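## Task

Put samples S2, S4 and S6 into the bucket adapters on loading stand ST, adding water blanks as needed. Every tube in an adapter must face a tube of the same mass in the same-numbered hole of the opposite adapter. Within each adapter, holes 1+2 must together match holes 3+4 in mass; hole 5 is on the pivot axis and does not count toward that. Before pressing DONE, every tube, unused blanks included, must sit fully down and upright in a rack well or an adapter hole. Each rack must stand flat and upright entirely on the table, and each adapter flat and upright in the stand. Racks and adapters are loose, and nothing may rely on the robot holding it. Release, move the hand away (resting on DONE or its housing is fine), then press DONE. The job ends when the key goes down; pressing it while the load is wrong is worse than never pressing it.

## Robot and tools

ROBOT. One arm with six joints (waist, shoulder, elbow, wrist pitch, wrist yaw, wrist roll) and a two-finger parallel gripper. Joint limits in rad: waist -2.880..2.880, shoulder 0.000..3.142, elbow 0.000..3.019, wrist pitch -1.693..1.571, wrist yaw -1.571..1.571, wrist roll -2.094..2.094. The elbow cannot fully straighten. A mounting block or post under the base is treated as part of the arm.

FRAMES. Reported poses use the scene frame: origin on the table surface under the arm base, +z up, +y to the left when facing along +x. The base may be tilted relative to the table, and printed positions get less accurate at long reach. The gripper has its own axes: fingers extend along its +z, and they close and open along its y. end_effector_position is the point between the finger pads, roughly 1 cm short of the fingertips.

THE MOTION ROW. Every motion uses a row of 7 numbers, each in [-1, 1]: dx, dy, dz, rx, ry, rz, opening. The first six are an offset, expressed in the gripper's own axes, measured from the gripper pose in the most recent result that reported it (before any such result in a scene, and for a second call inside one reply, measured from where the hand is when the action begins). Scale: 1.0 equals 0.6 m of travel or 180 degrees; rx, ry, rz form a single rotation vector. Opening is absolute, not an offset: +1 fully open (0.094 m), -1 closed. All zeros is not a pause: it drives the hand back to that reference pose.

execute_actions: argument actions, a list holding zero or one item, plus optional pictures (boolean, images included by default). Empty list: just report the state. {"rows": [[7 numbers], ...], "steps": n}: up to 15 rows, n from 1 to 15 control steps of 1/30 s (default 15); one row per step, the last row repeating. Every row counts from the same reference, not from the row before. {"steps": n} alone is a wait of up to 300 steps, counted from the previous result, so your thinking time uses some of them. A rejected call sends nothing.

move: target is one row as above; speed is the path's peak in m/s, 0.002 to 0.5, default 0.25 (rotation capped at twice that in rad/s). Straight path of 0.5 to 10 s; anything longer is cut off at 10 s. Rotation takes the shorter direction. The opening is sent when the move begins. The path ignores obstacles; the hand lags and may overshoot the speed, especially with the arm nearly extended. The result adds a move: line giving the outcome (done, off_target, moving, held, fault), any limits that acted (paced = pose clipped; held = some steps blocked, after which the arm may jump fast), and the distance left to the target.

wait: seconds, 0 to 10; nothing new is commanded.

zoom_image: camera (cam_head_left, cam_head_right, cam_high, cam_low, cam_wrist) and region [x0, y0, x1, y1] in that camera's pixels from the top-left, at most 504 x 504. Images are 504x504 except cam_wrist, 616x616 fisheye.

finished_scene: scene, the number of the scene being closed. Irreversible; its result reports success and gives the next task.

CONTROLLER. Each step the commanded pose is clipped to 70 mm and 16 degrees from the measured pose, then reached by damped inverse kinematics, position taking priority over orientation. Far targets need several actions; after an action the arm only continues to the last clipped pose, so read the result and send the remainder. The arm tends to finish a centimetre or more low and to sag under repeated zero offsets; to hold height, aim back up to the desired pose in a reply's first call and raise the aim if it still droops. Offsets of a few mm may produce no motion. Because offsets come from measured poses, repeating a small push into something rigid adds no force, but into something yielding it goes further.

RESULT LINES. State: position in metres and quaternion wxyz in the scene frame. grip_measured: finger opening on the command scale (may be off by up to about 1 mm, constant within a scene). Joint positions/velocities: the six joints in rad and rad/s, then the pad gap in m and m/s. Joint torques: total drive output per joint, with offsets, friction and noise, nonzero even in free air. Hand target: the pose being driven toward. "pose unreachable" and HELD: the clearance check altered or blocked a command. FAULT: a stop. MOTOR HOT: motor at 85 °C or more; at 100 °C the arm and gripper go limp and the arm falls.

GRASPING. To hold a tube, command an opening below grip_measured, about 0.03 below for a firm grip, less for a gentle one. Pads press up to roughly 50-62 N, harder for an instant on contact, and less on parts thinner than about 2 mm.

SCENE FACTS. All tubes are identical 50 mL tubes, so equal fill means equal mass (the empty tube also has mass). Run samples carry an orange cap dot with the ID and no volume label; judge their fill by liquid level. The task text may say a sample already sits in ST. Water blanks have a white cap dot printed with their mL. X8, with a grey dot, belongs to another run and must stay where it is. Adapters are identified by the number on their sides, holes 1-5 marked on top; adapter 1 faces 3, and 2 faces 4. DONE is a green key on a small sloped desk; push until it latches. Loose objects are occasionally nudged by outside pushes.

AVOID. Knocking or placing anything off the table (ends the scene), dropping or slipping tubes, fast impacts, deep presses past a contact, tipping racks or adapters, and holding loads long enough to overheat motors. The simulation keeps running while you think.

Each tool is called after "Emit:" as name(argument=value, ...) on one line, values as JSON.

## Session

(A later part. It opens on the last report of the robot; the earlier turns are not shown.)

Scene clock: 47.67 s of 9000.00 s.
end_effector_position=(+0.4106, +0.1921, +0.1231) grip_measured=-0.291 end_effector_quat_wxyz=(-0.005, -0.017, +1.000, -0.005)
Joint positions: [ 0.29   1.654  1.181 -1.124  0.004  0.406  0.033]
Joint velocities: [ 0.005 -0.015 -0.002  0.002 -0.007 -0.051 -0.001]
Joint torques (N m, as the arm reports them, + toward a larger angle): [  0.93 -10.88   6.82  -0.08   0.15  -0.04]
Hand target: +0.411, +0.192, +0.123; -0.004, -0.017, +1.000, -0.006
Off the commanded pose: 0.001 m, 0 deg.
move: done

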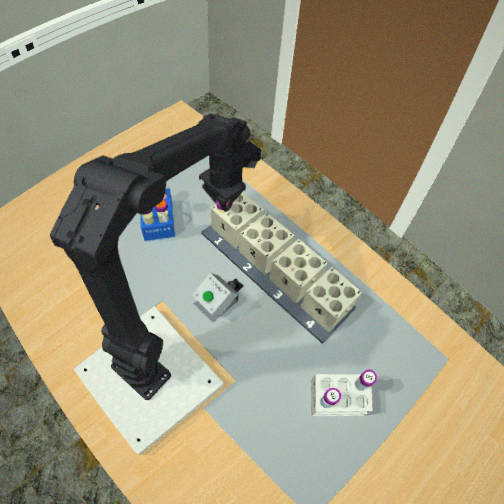

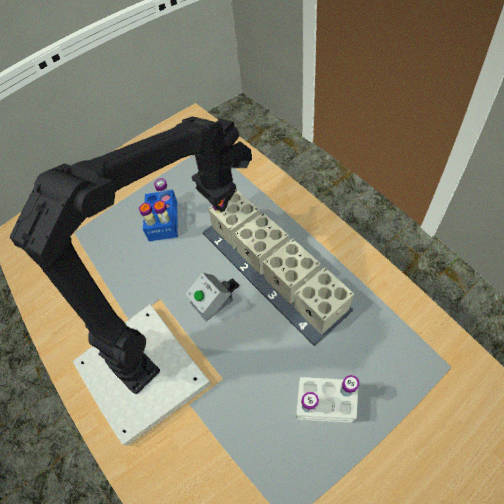

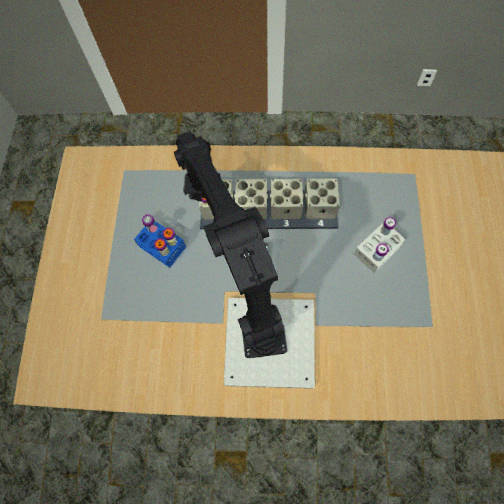

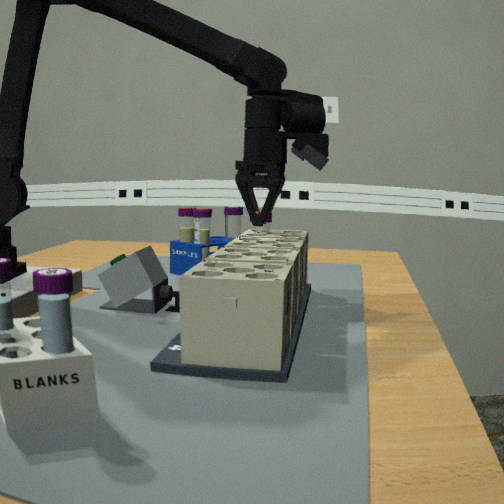

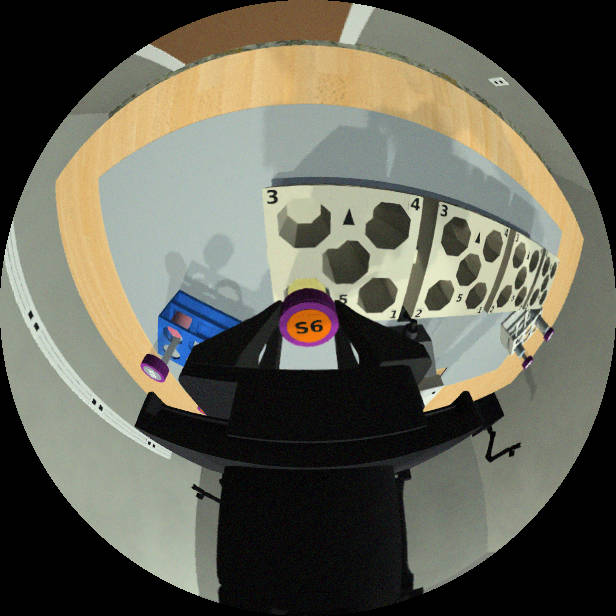

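Emit:
move(target=[0,0,0,0,0,0,-0.335])

Emit:
move(target=[0,0,-0.2,0,0,0,-0.335], speed=0.08)

Emit:
zoom_image(camera="cam_low", region=[160, 120, 320, 280])

Scene clock: 51.70 s of 9000.00 s.
end_effector_position=(+0.4106, +0.1922, +0.1231) grip_measured=-0.317 end_effector_quat_wxyz=(-0.005, -0.017, +1.000, -0.005)
Joint positions: [ 0.29   1.654  1.181 -1.124  0.004  0.406  0.032]
Joint velocities: [-0.015  0.015  0.002  0.012  0.007 -0.037  0.   ]
Joint torques (N m, as the arm reports them, + toward a larger angle): [  0.97 -10.97   6.8   -0.12   0.08  -0.04]
Hand target: +0.411, +0.192, +0.123; -0.005, -0.017, +1.000, -0.005
Off the commanded pose: 0.000 m, 0 deg.
After step 90, 0.33 s passed at rest.
move: done

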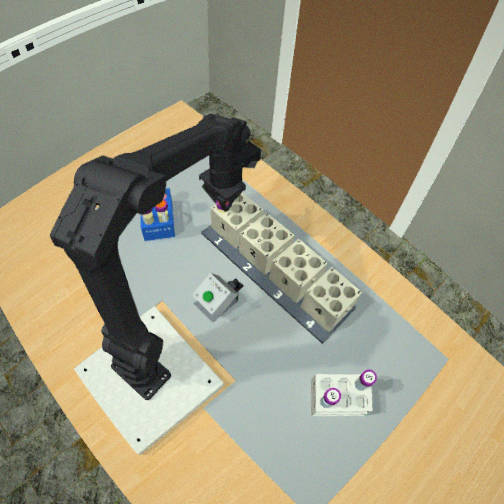

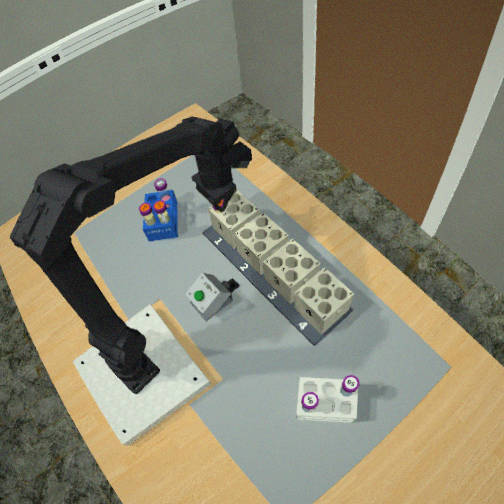

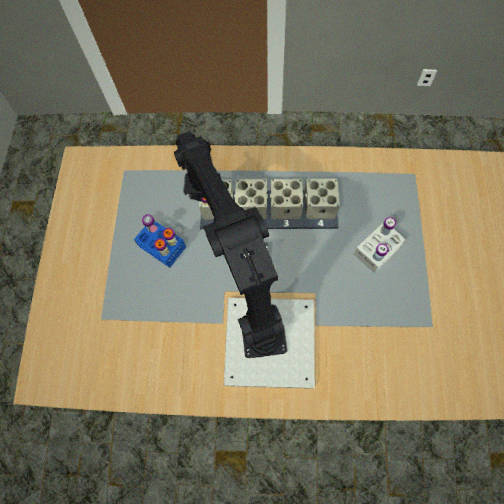

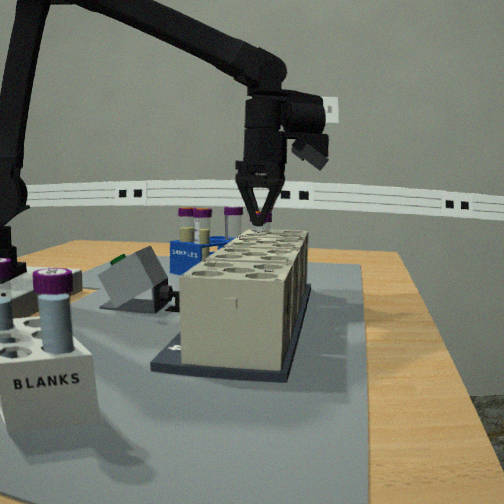

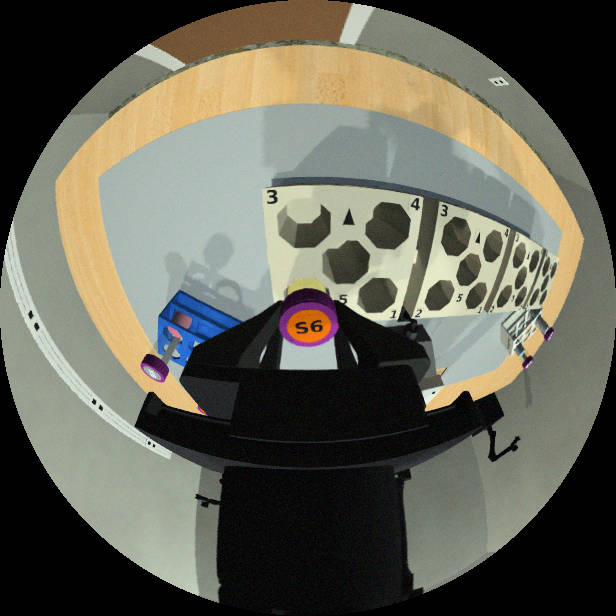

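Scene clock: 53.53 s of 9000.00 s.
end_effector_position=(+0.4006, +0.1884, +0.2176) grip_measured=-0.317 end_effector_quat_wxyz=(-0.030, -0.017, +0.999, -0.015)
Joint positions: [ 0.29   1.58   1.351 -1.424  0.001  0.406  0.032]
Joint velocities: [-0.015 -0.005 -0.007  0.002  0.022  0.022 -0.001]
Joint torques (N m, as the arm reports them, + toward a larger angle): [  1.1  -11.88  10.74  -0.54   0.15  -0.02]
Hand target: +0.410, +0.193, +0.243; -0.005, -0.017, +1.000, -0.005
Off the commanded pose: 0.028 m, 3 deg.
move: off_target

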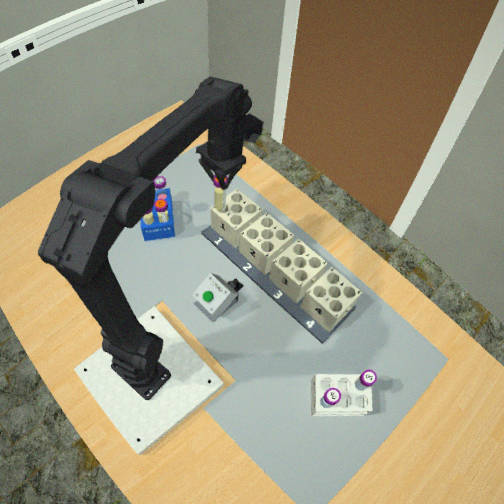

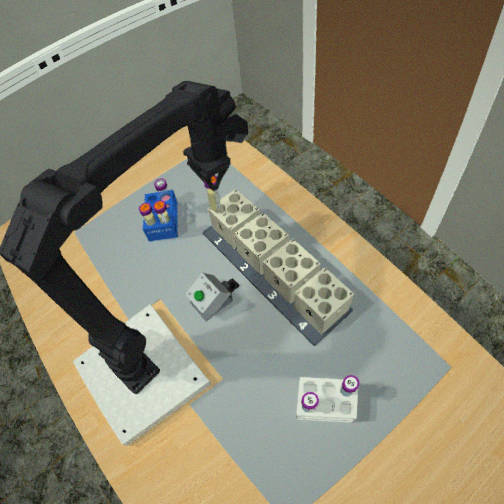

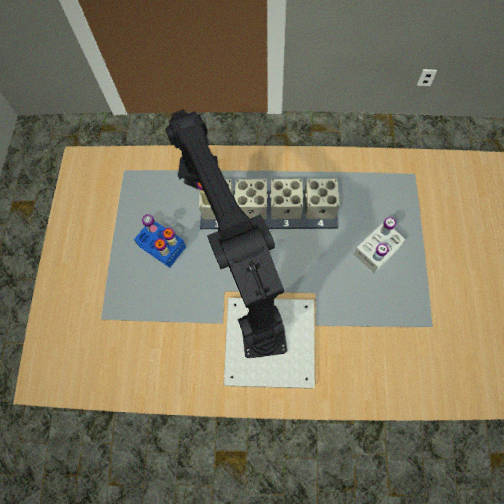

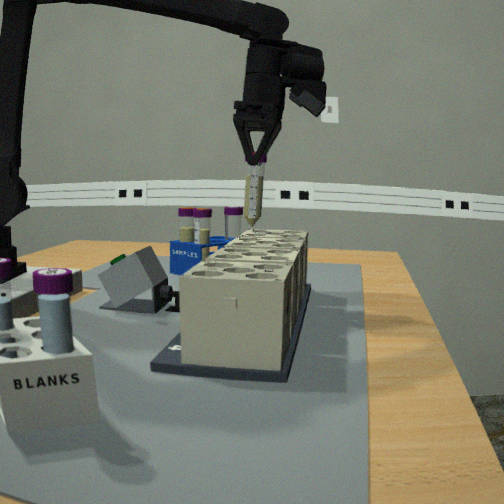

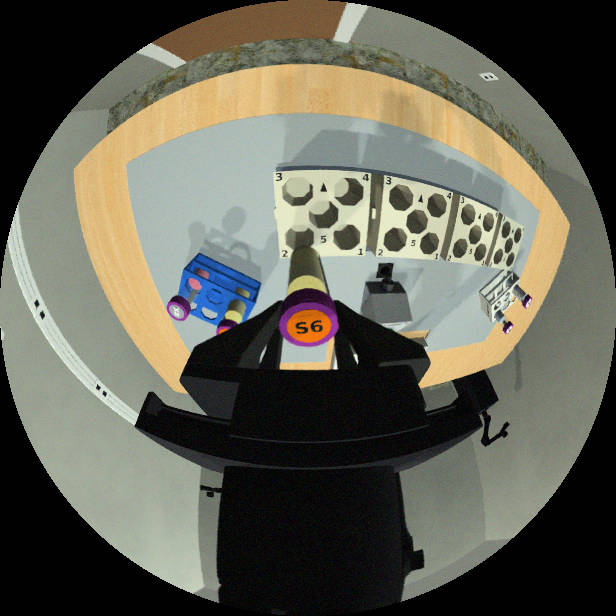

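Region (160, 120, 320, 280) of cam_low's 504x504 image, scaled by 3.150, with more detail than that image has.

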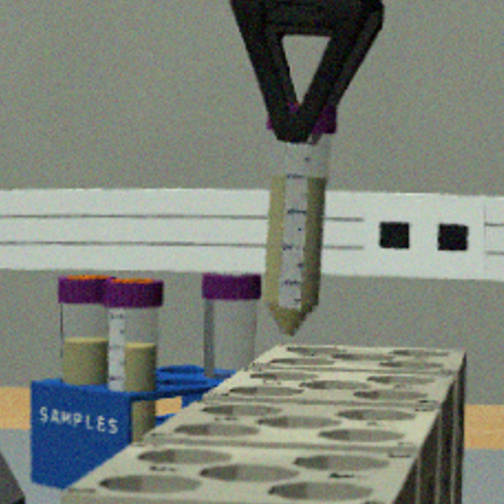

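Emit:
move(target=[-0.072,-0.04,-0.04,-0.006,-0.025,0,-0.345], speed=0.08)

Scene clock: 58.33 s of 9000.00 s.
end_effector_position=(+0.4273, +0.1613, +0.2310) grip_measured=-0.320 end_effector_quat_wxyz=(-0.009, -0.014, +1.000, -0.011)
Joint positions: [ 0.216  1.582  1.39  -1.418  0.013  0.34   0.032]
Joint velocities: [-0.005  0.015  0.002  0.002 -0.007  0.037  0.   ]
Joint torques (N m, as the arm reports them, + toward a larger angle): [ 0.5  -9.51 10.89  0.28  0.16 -0.12]
Hand target: +0.445, +0.166, +0.240; +0.009, -0.017, +1.000, -0.005
Off the commanded pose: 0.021 m, 2 deg.
After step 90, 0.77 s passed at rest.
move: off_target

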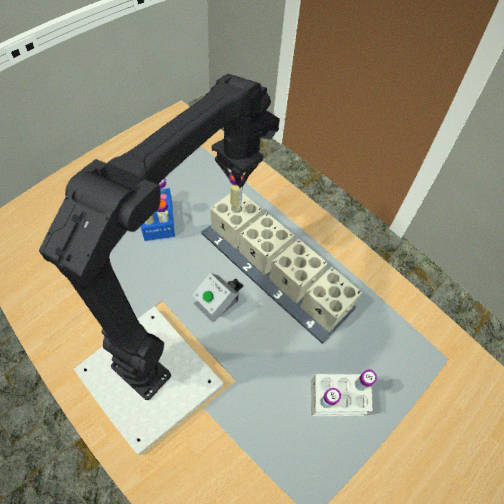

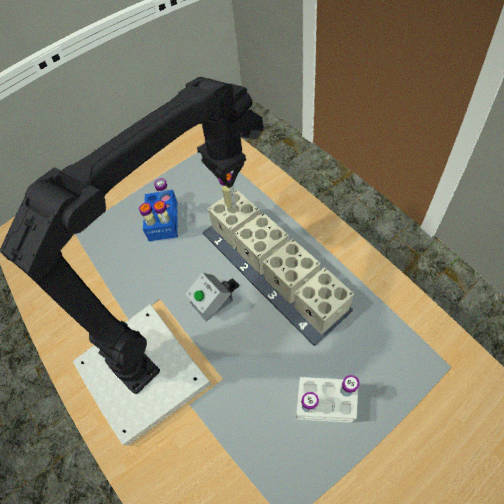

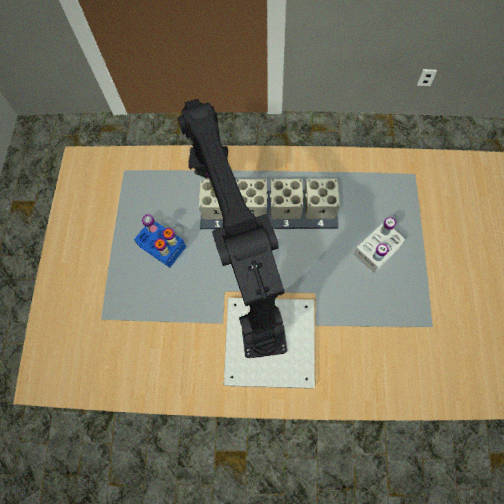

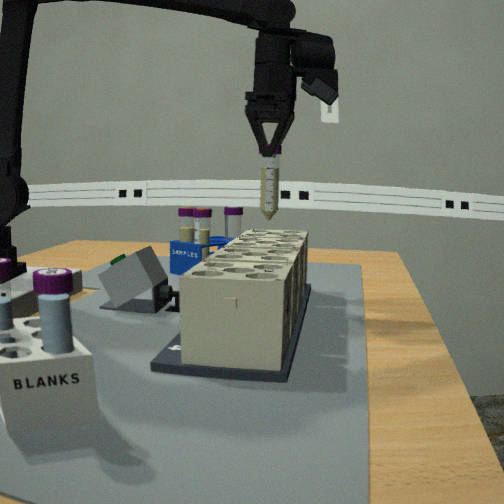

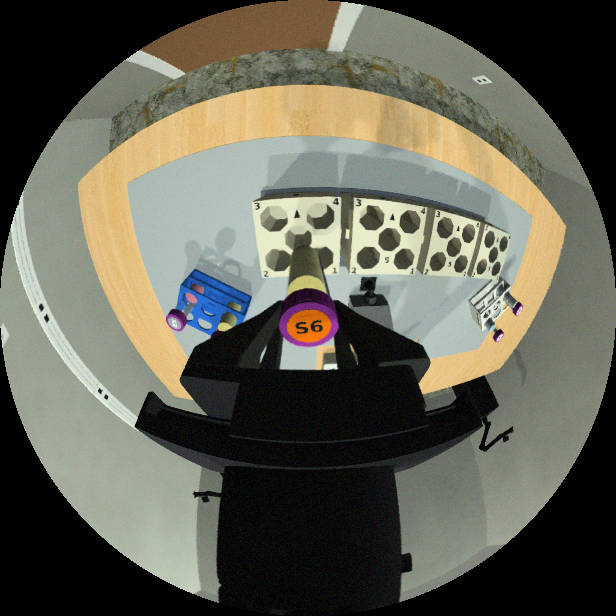

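Emit:
move(target=[-0.03,0.014,0.03,-0.006,-0.01,0,-0.345], speed=0.05)

Scene clock: 61.03 s of 9000.00 s.
end_effector_position=(+0.4401, +0.1668, +0.2162) grip_measured=-0.320 end_effector_quat_wxyz=(+0.005, -0.015, +1.000, -0.004)
Joint positions: [ 0.216  1.605  1.379 -1.353  0.01   0.338  0.032]
Joint velocities: [-0.015 -0.005 -0.002 -0.007  0.007 -0.037 -0.001]
Joint torques (N m, as the arm reports them, + toward a larger angle): [  0.97 -10.35   7.89   0.37  -0.05  -0.02]
Hand target: +0.445, +0.170, +0.213; +0.006, -0.014, +1.000, -0.001
Off the commanded pose: 0.007 m, 0 deg.
move: done

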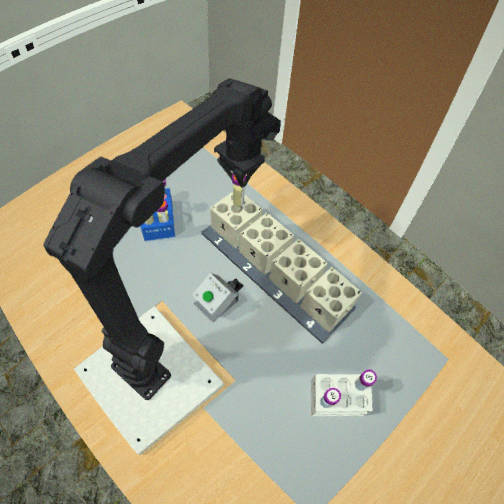

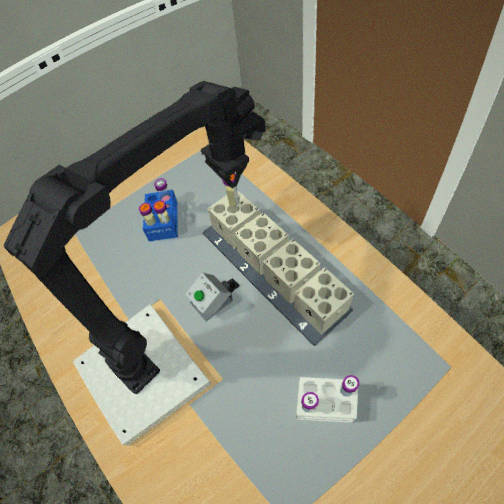

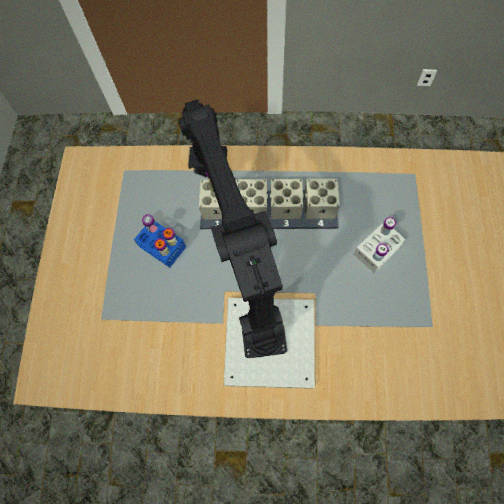

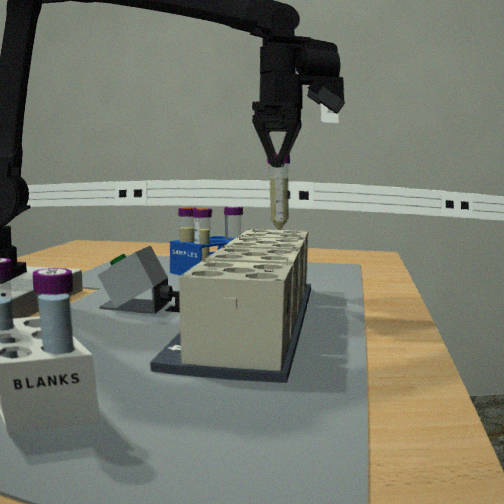

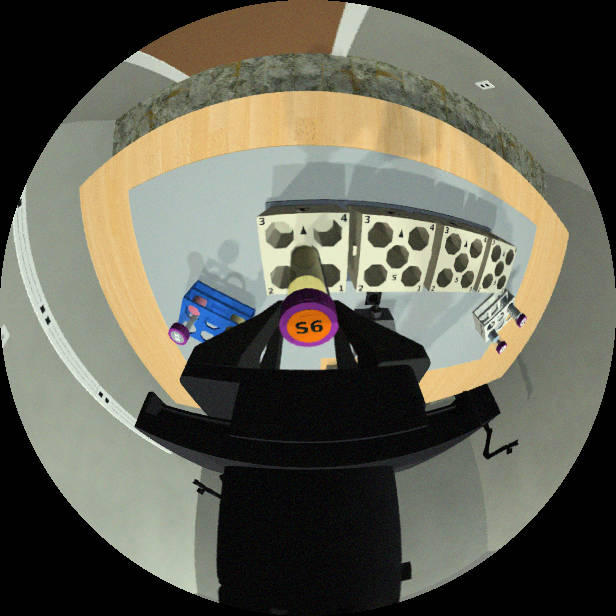

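Emit:
move(target=[0,0.003,0.06,0,0,0,-0.345], speed=0.04)

Emit:
zoom_image(camera="cam_low", region=[200, 140, 340, 280])

Scene clock: 67.73 s of 9000.00 s.
end_effector_position=(+0.4364, +0.1656, +0.1852) grip_measured=-0.320 end_effector_quat_wxyz=(+0.003, -0.015, +1.000, -0.004)
Joint positions: [ 0.216  1.617  1.31  -1.274  0.009  0.338  0.032]
Joint velocities: [-0.015 -0.015 -0.012  0.002 -0.095  0.007 -0.001]
Joint torques (N m, as the arm reports them, + toward a larger angle): [  1.18 -10.37   7.59   0.37   0.09   0.  ]
Hand target: +0.441, +0.168, +0.180; +0.005, -0.014, +1.000, -0.004
Off the commanded pose: 0.007 m, 0 deg.
After step 90, 2.47 s passed at rest.
move: done

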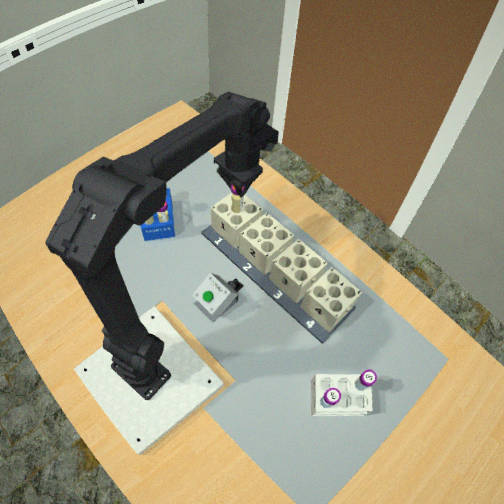

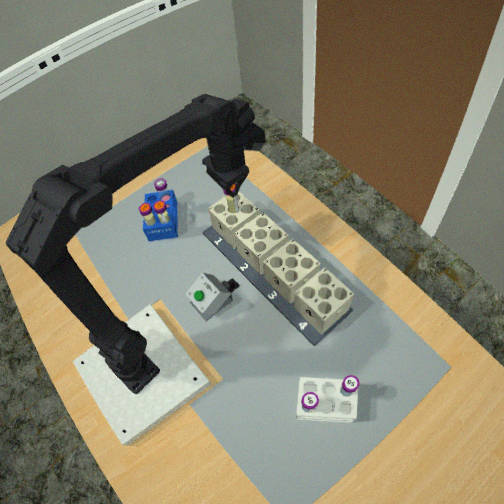

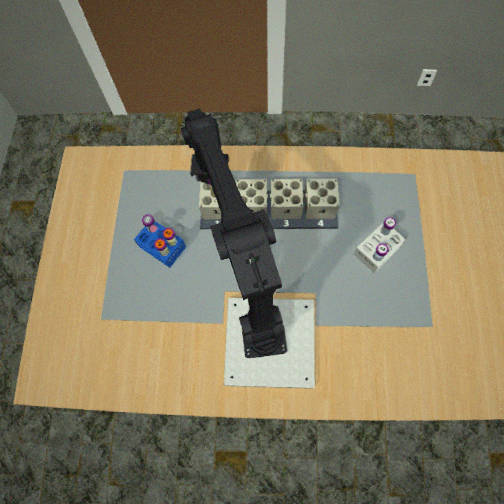

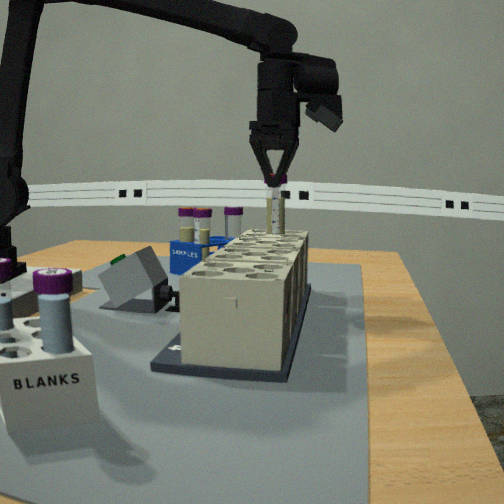

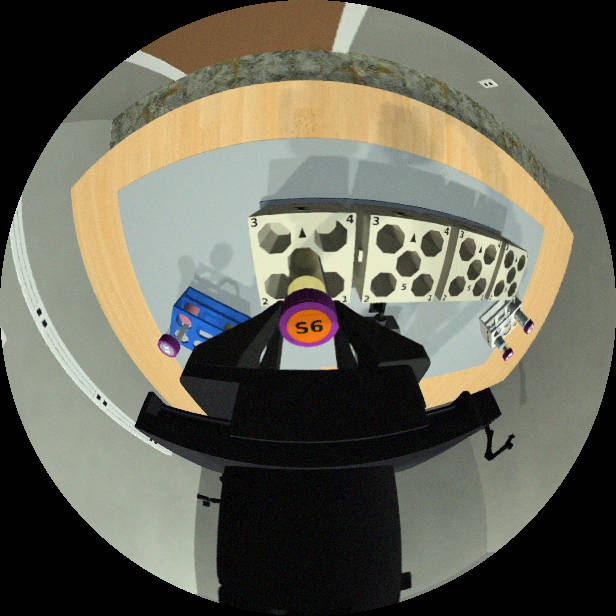

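Region (200, 140, 340, 280) of cam_low's 504x504 image, scaled by 3.600, with more detail than that image has.

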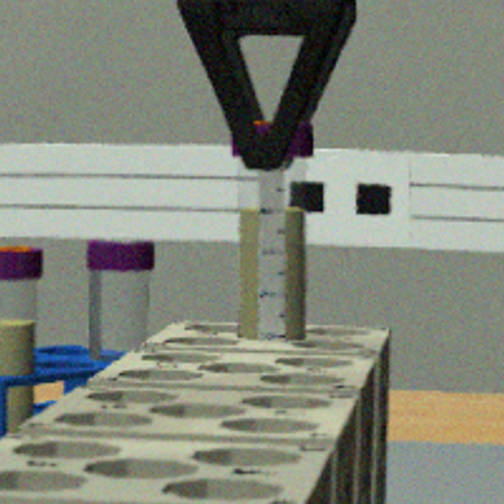

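Emit:
move(target=[-0.008,0.003,0.107,0,0,0,-0.345], speed=0.05)

Emit:
move(target=[0,0,0,0,0,0,0.2])

Emit:
move(target=[0,0,-0.14,0,0,0,0.2])

Emit:
move(target=[0.2,0.22,-0.02,0,-0.015,0,0.2])

Scene clock: 75.03 s of 9000.00 s.
end_effector_position=(+0.4379, +0.1665, +0.1261) grip_measured=-0.320 end_effector_quat_wxyz=(+0.002, -0.015, +1.000, -0.003)
Joint positions: [ 0.216  1.678  1.221 -1.126  0.007  0.338  0.032]
Joint velocities: [-0.005 -0.015  0.012 -0.022 -0.051 -0.037 -0.   ]
Joint torques (N m, as the arm reports them, + toward a larger angle): [  0.91 -10.49   7.12   0.39   0.13  -0.05]
Hand target: +0.442, +0.167, +0.121; +0.003, -0.015, +1.000, -0.004
Off the commanded pose: 0.006 m, 0 deg.
After step 90, 2.67 s passed at rest.
move: done

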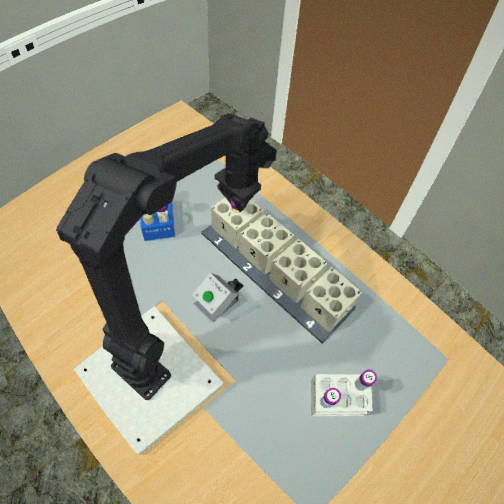

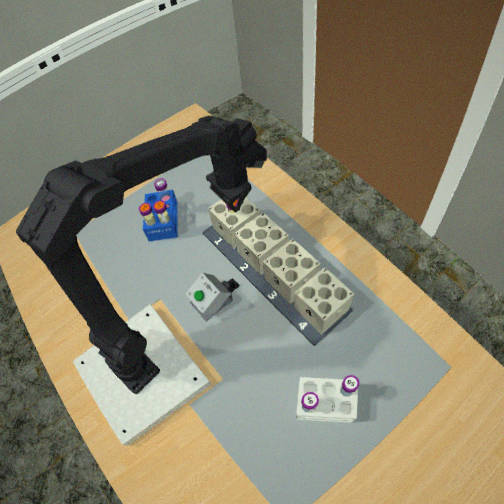

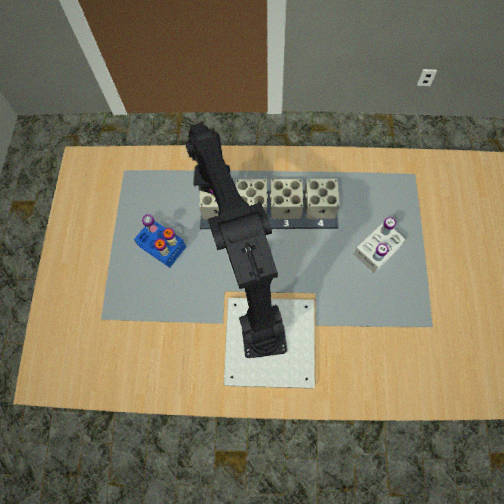

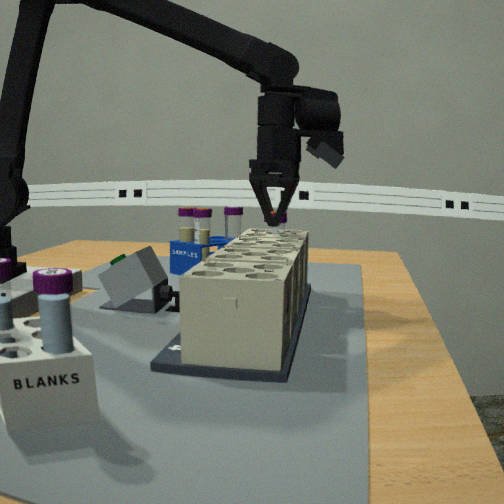

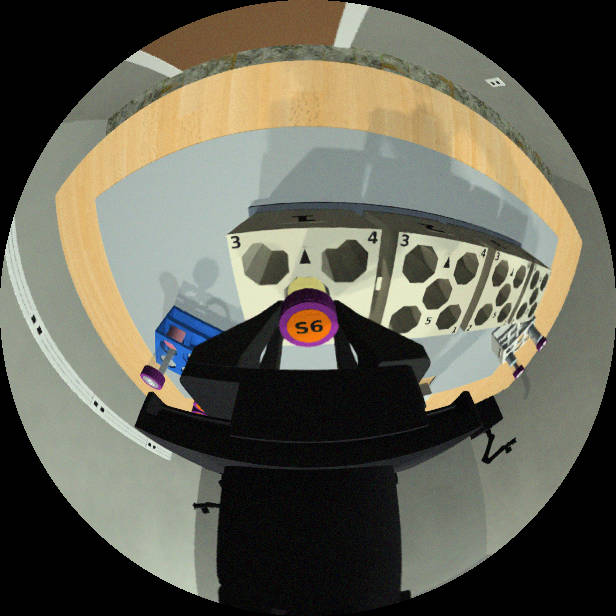

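Scene clock: 75.53 s of 9000.00 s.
end_effector_position=(+0.4371, +0.1663, +0.1254) grip_measured=+0.198 end_effector_quat_wxyz=(+0.001, -0.015, +1.000, -0.003)
Joint positions: [ 0.216  1.678  1.219 -1.126  0.006  0.338  0.056]
Joint velocities: [-0.005 -0.005 -0.002 -0.002 -0.007  0.007  0.001]
Joint torques (N m, as the arm reports them, + toward a larger angle): [  0.99 -11.38   7.    -0.08   0.07  -0.03]
Hand target: +0.438, +0.166, +0.126; +0.002, -0.015, +1.000, -0.003
Off the commanded pose: 0.001 m, 0 deg.
move: done

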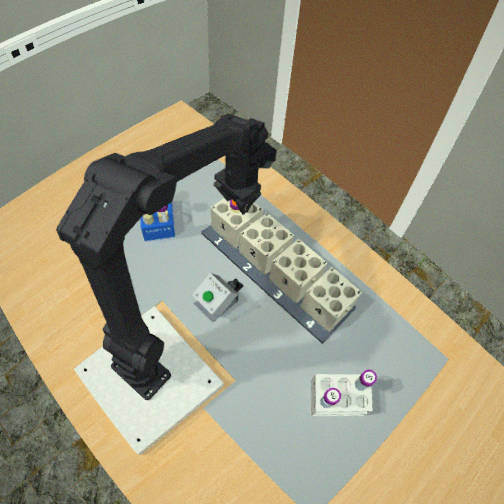

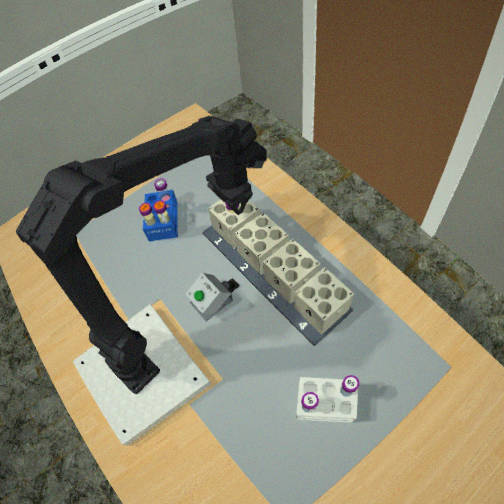

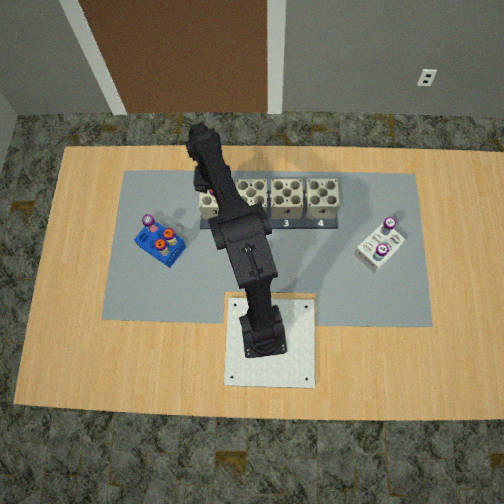

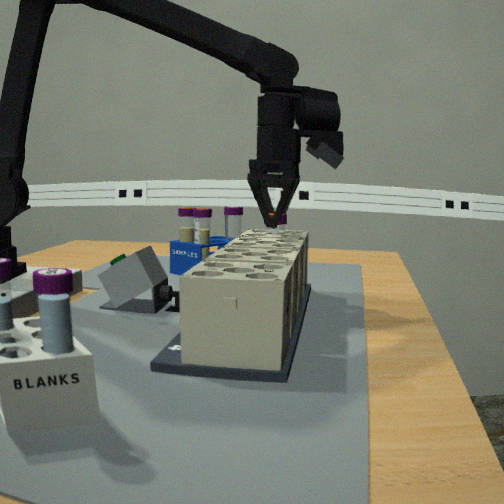

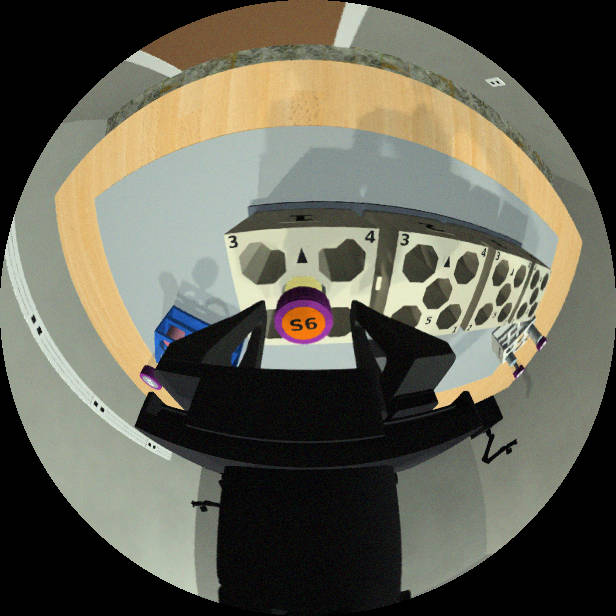

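Scene clock: 76.40 s of 9000.00 s.
end_effector_position=(+0.4283, +0.1629, +0.1976) grip_measured=+0.198 end_effector_quat_wxyz=(-0.009, -0.015, +1.000, -0.007)
Joint positions: [ 0.216  1.603  1.326 -1.33   0.006  0.338  0.056]
Joint velocities: [-0.005 -0.015 -0.027 -0.012 -0.007 -0.022 -0.001]
Joint torques (N m, as the arm reports them, + toward a larger angle): [  1.16 -10.66   9.76  -0.55   0.06  -0.01]
Hand target: +0.436, +0.167, +0.210; +0.001, -0.015, +1.000, -0.003
Off the commanded pose: 0.015 m, 1 deg.
move: off_target

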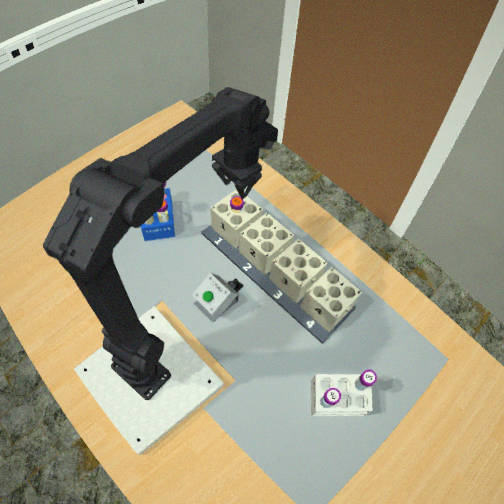

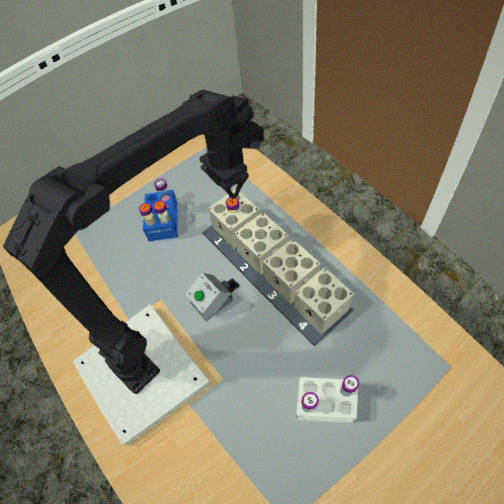

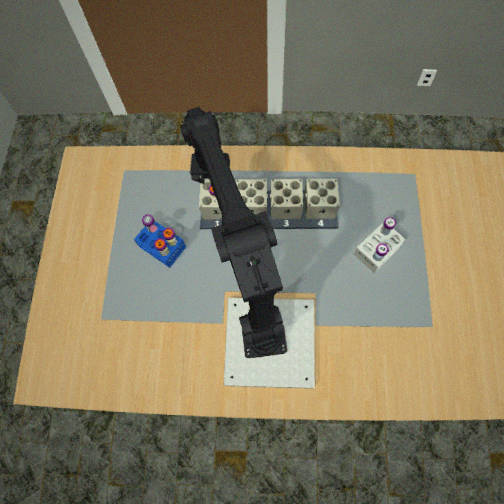

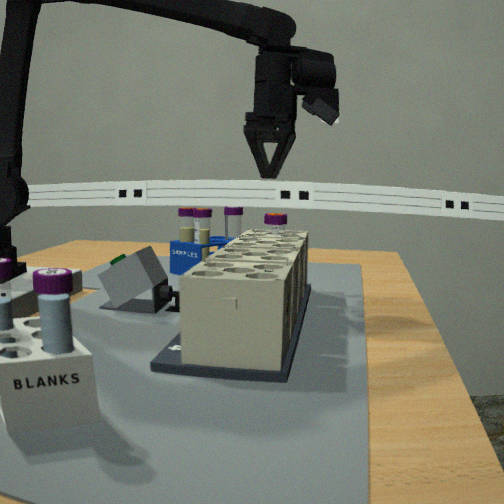

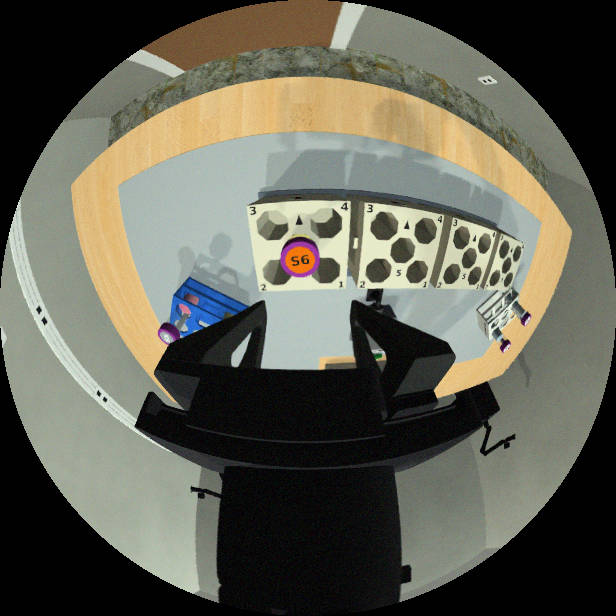

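Scene clock: 77.73 s of 9000.00 s.
end_effector_position=(+0.3017, +0.2934, +0.2011) grip_measured=+0.198 end_effector_quat_wxyz=(+0.001, -0.024, +1.000, -0.017)
Joint positions: [ 0.628  1.504  1.223 -1.324  0.021  0.731  0.056]
Joint velocities: [-0.005  0.005  0.007 -0.007 -0.037  0.007  0.   ]
Joint torques (N m, as the arm reports them, + toward a larger angle): [  0.47 -10.69   7.53   0.25   0.22   0.05]
Hand target: +0.306, +0.293, +0.209; +0.014, -0.015, +1.000, -0.008
Off the commanded pose: 0.010 m, 2 deg.
move: done

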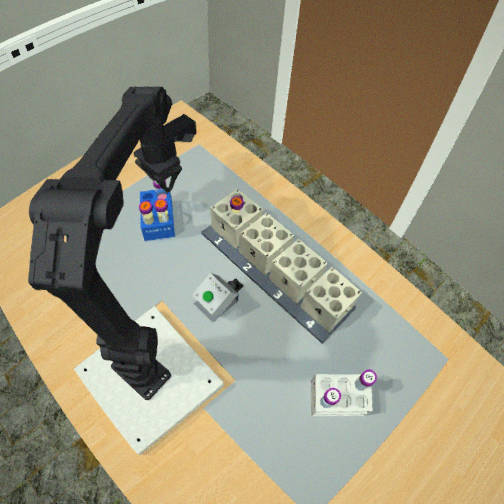

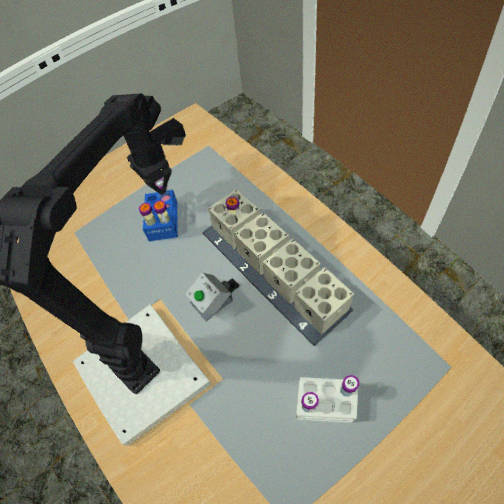

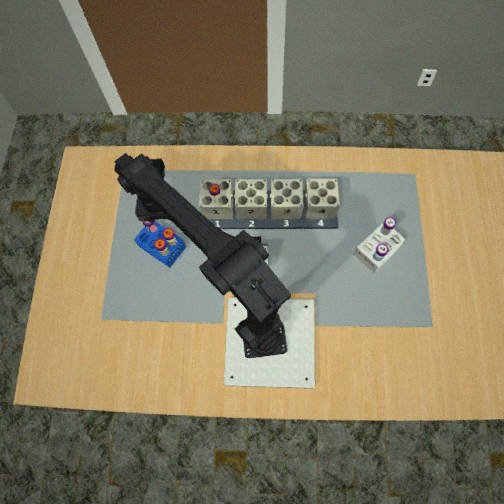

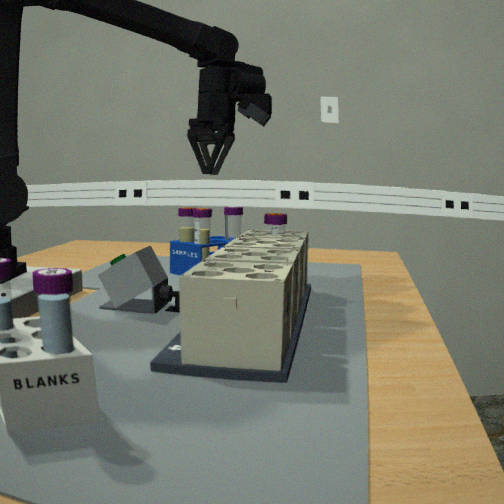

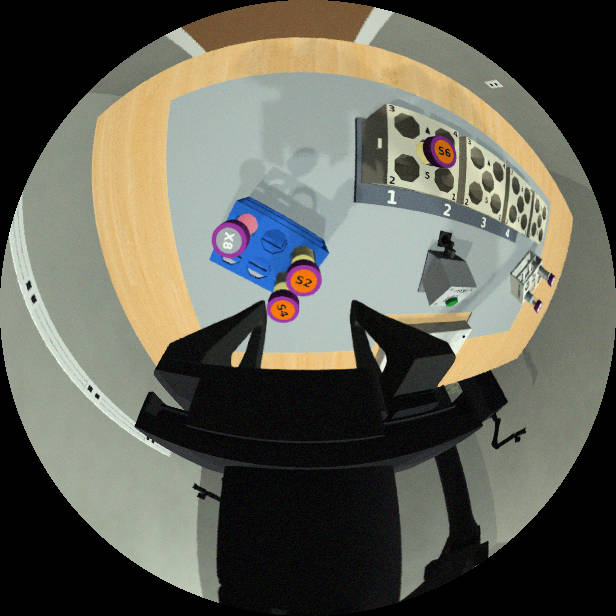

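Emit:
move(target=[0.01,0.004,0.07,-0.01,0,0.17,0.1], speed=0.15)

Scene clock: 83.83 s of 9000.00 s.
end_effector_position=(+0.2949, +0.2897, +0.1625) grip_measured=+0.102 end_effector_quat_wxyz=(+0.006, +0.237, +0.971, -0.003)
Joint positions: [ 0.628  1.504  1.116 -1.195  0.007  1.257  0.052]
Joint velocities: [-0.005 -0.005 -0.007 -0.007 -0.022  0.081  0.   ]
Joint torques (N m, as the arm reports them, + toward a larger angle): [ 1.26 -8.35  7.23  0.32  0.03  0.05]
Hand target: +0.296, +0.294, +0.159; +0.006, +0.241, +0.971, -0.001
Off the commanded pose: 0.006 m, 1 deg.
After step 90, 0.83 s passed at rest.
move: done

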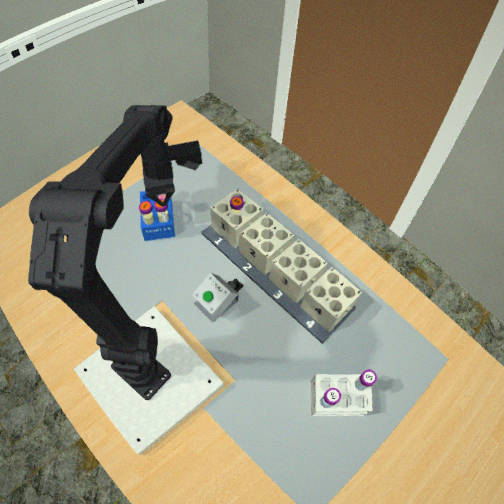

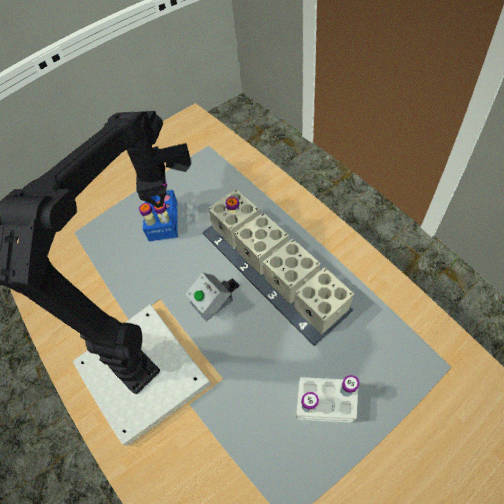

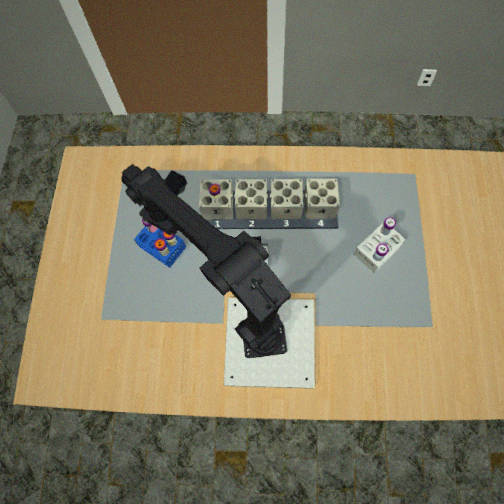

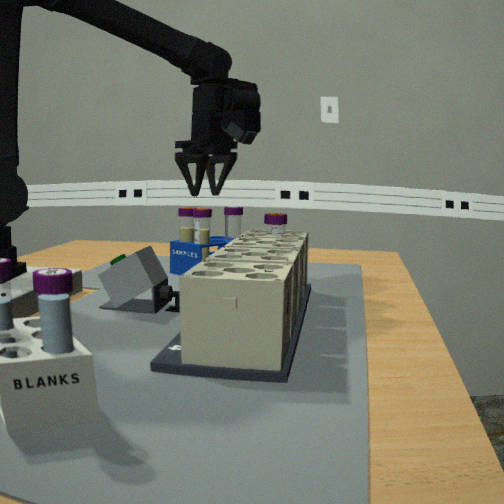

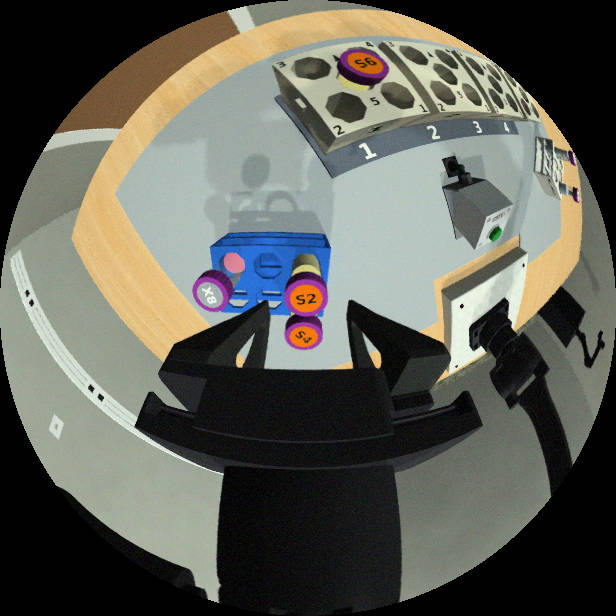

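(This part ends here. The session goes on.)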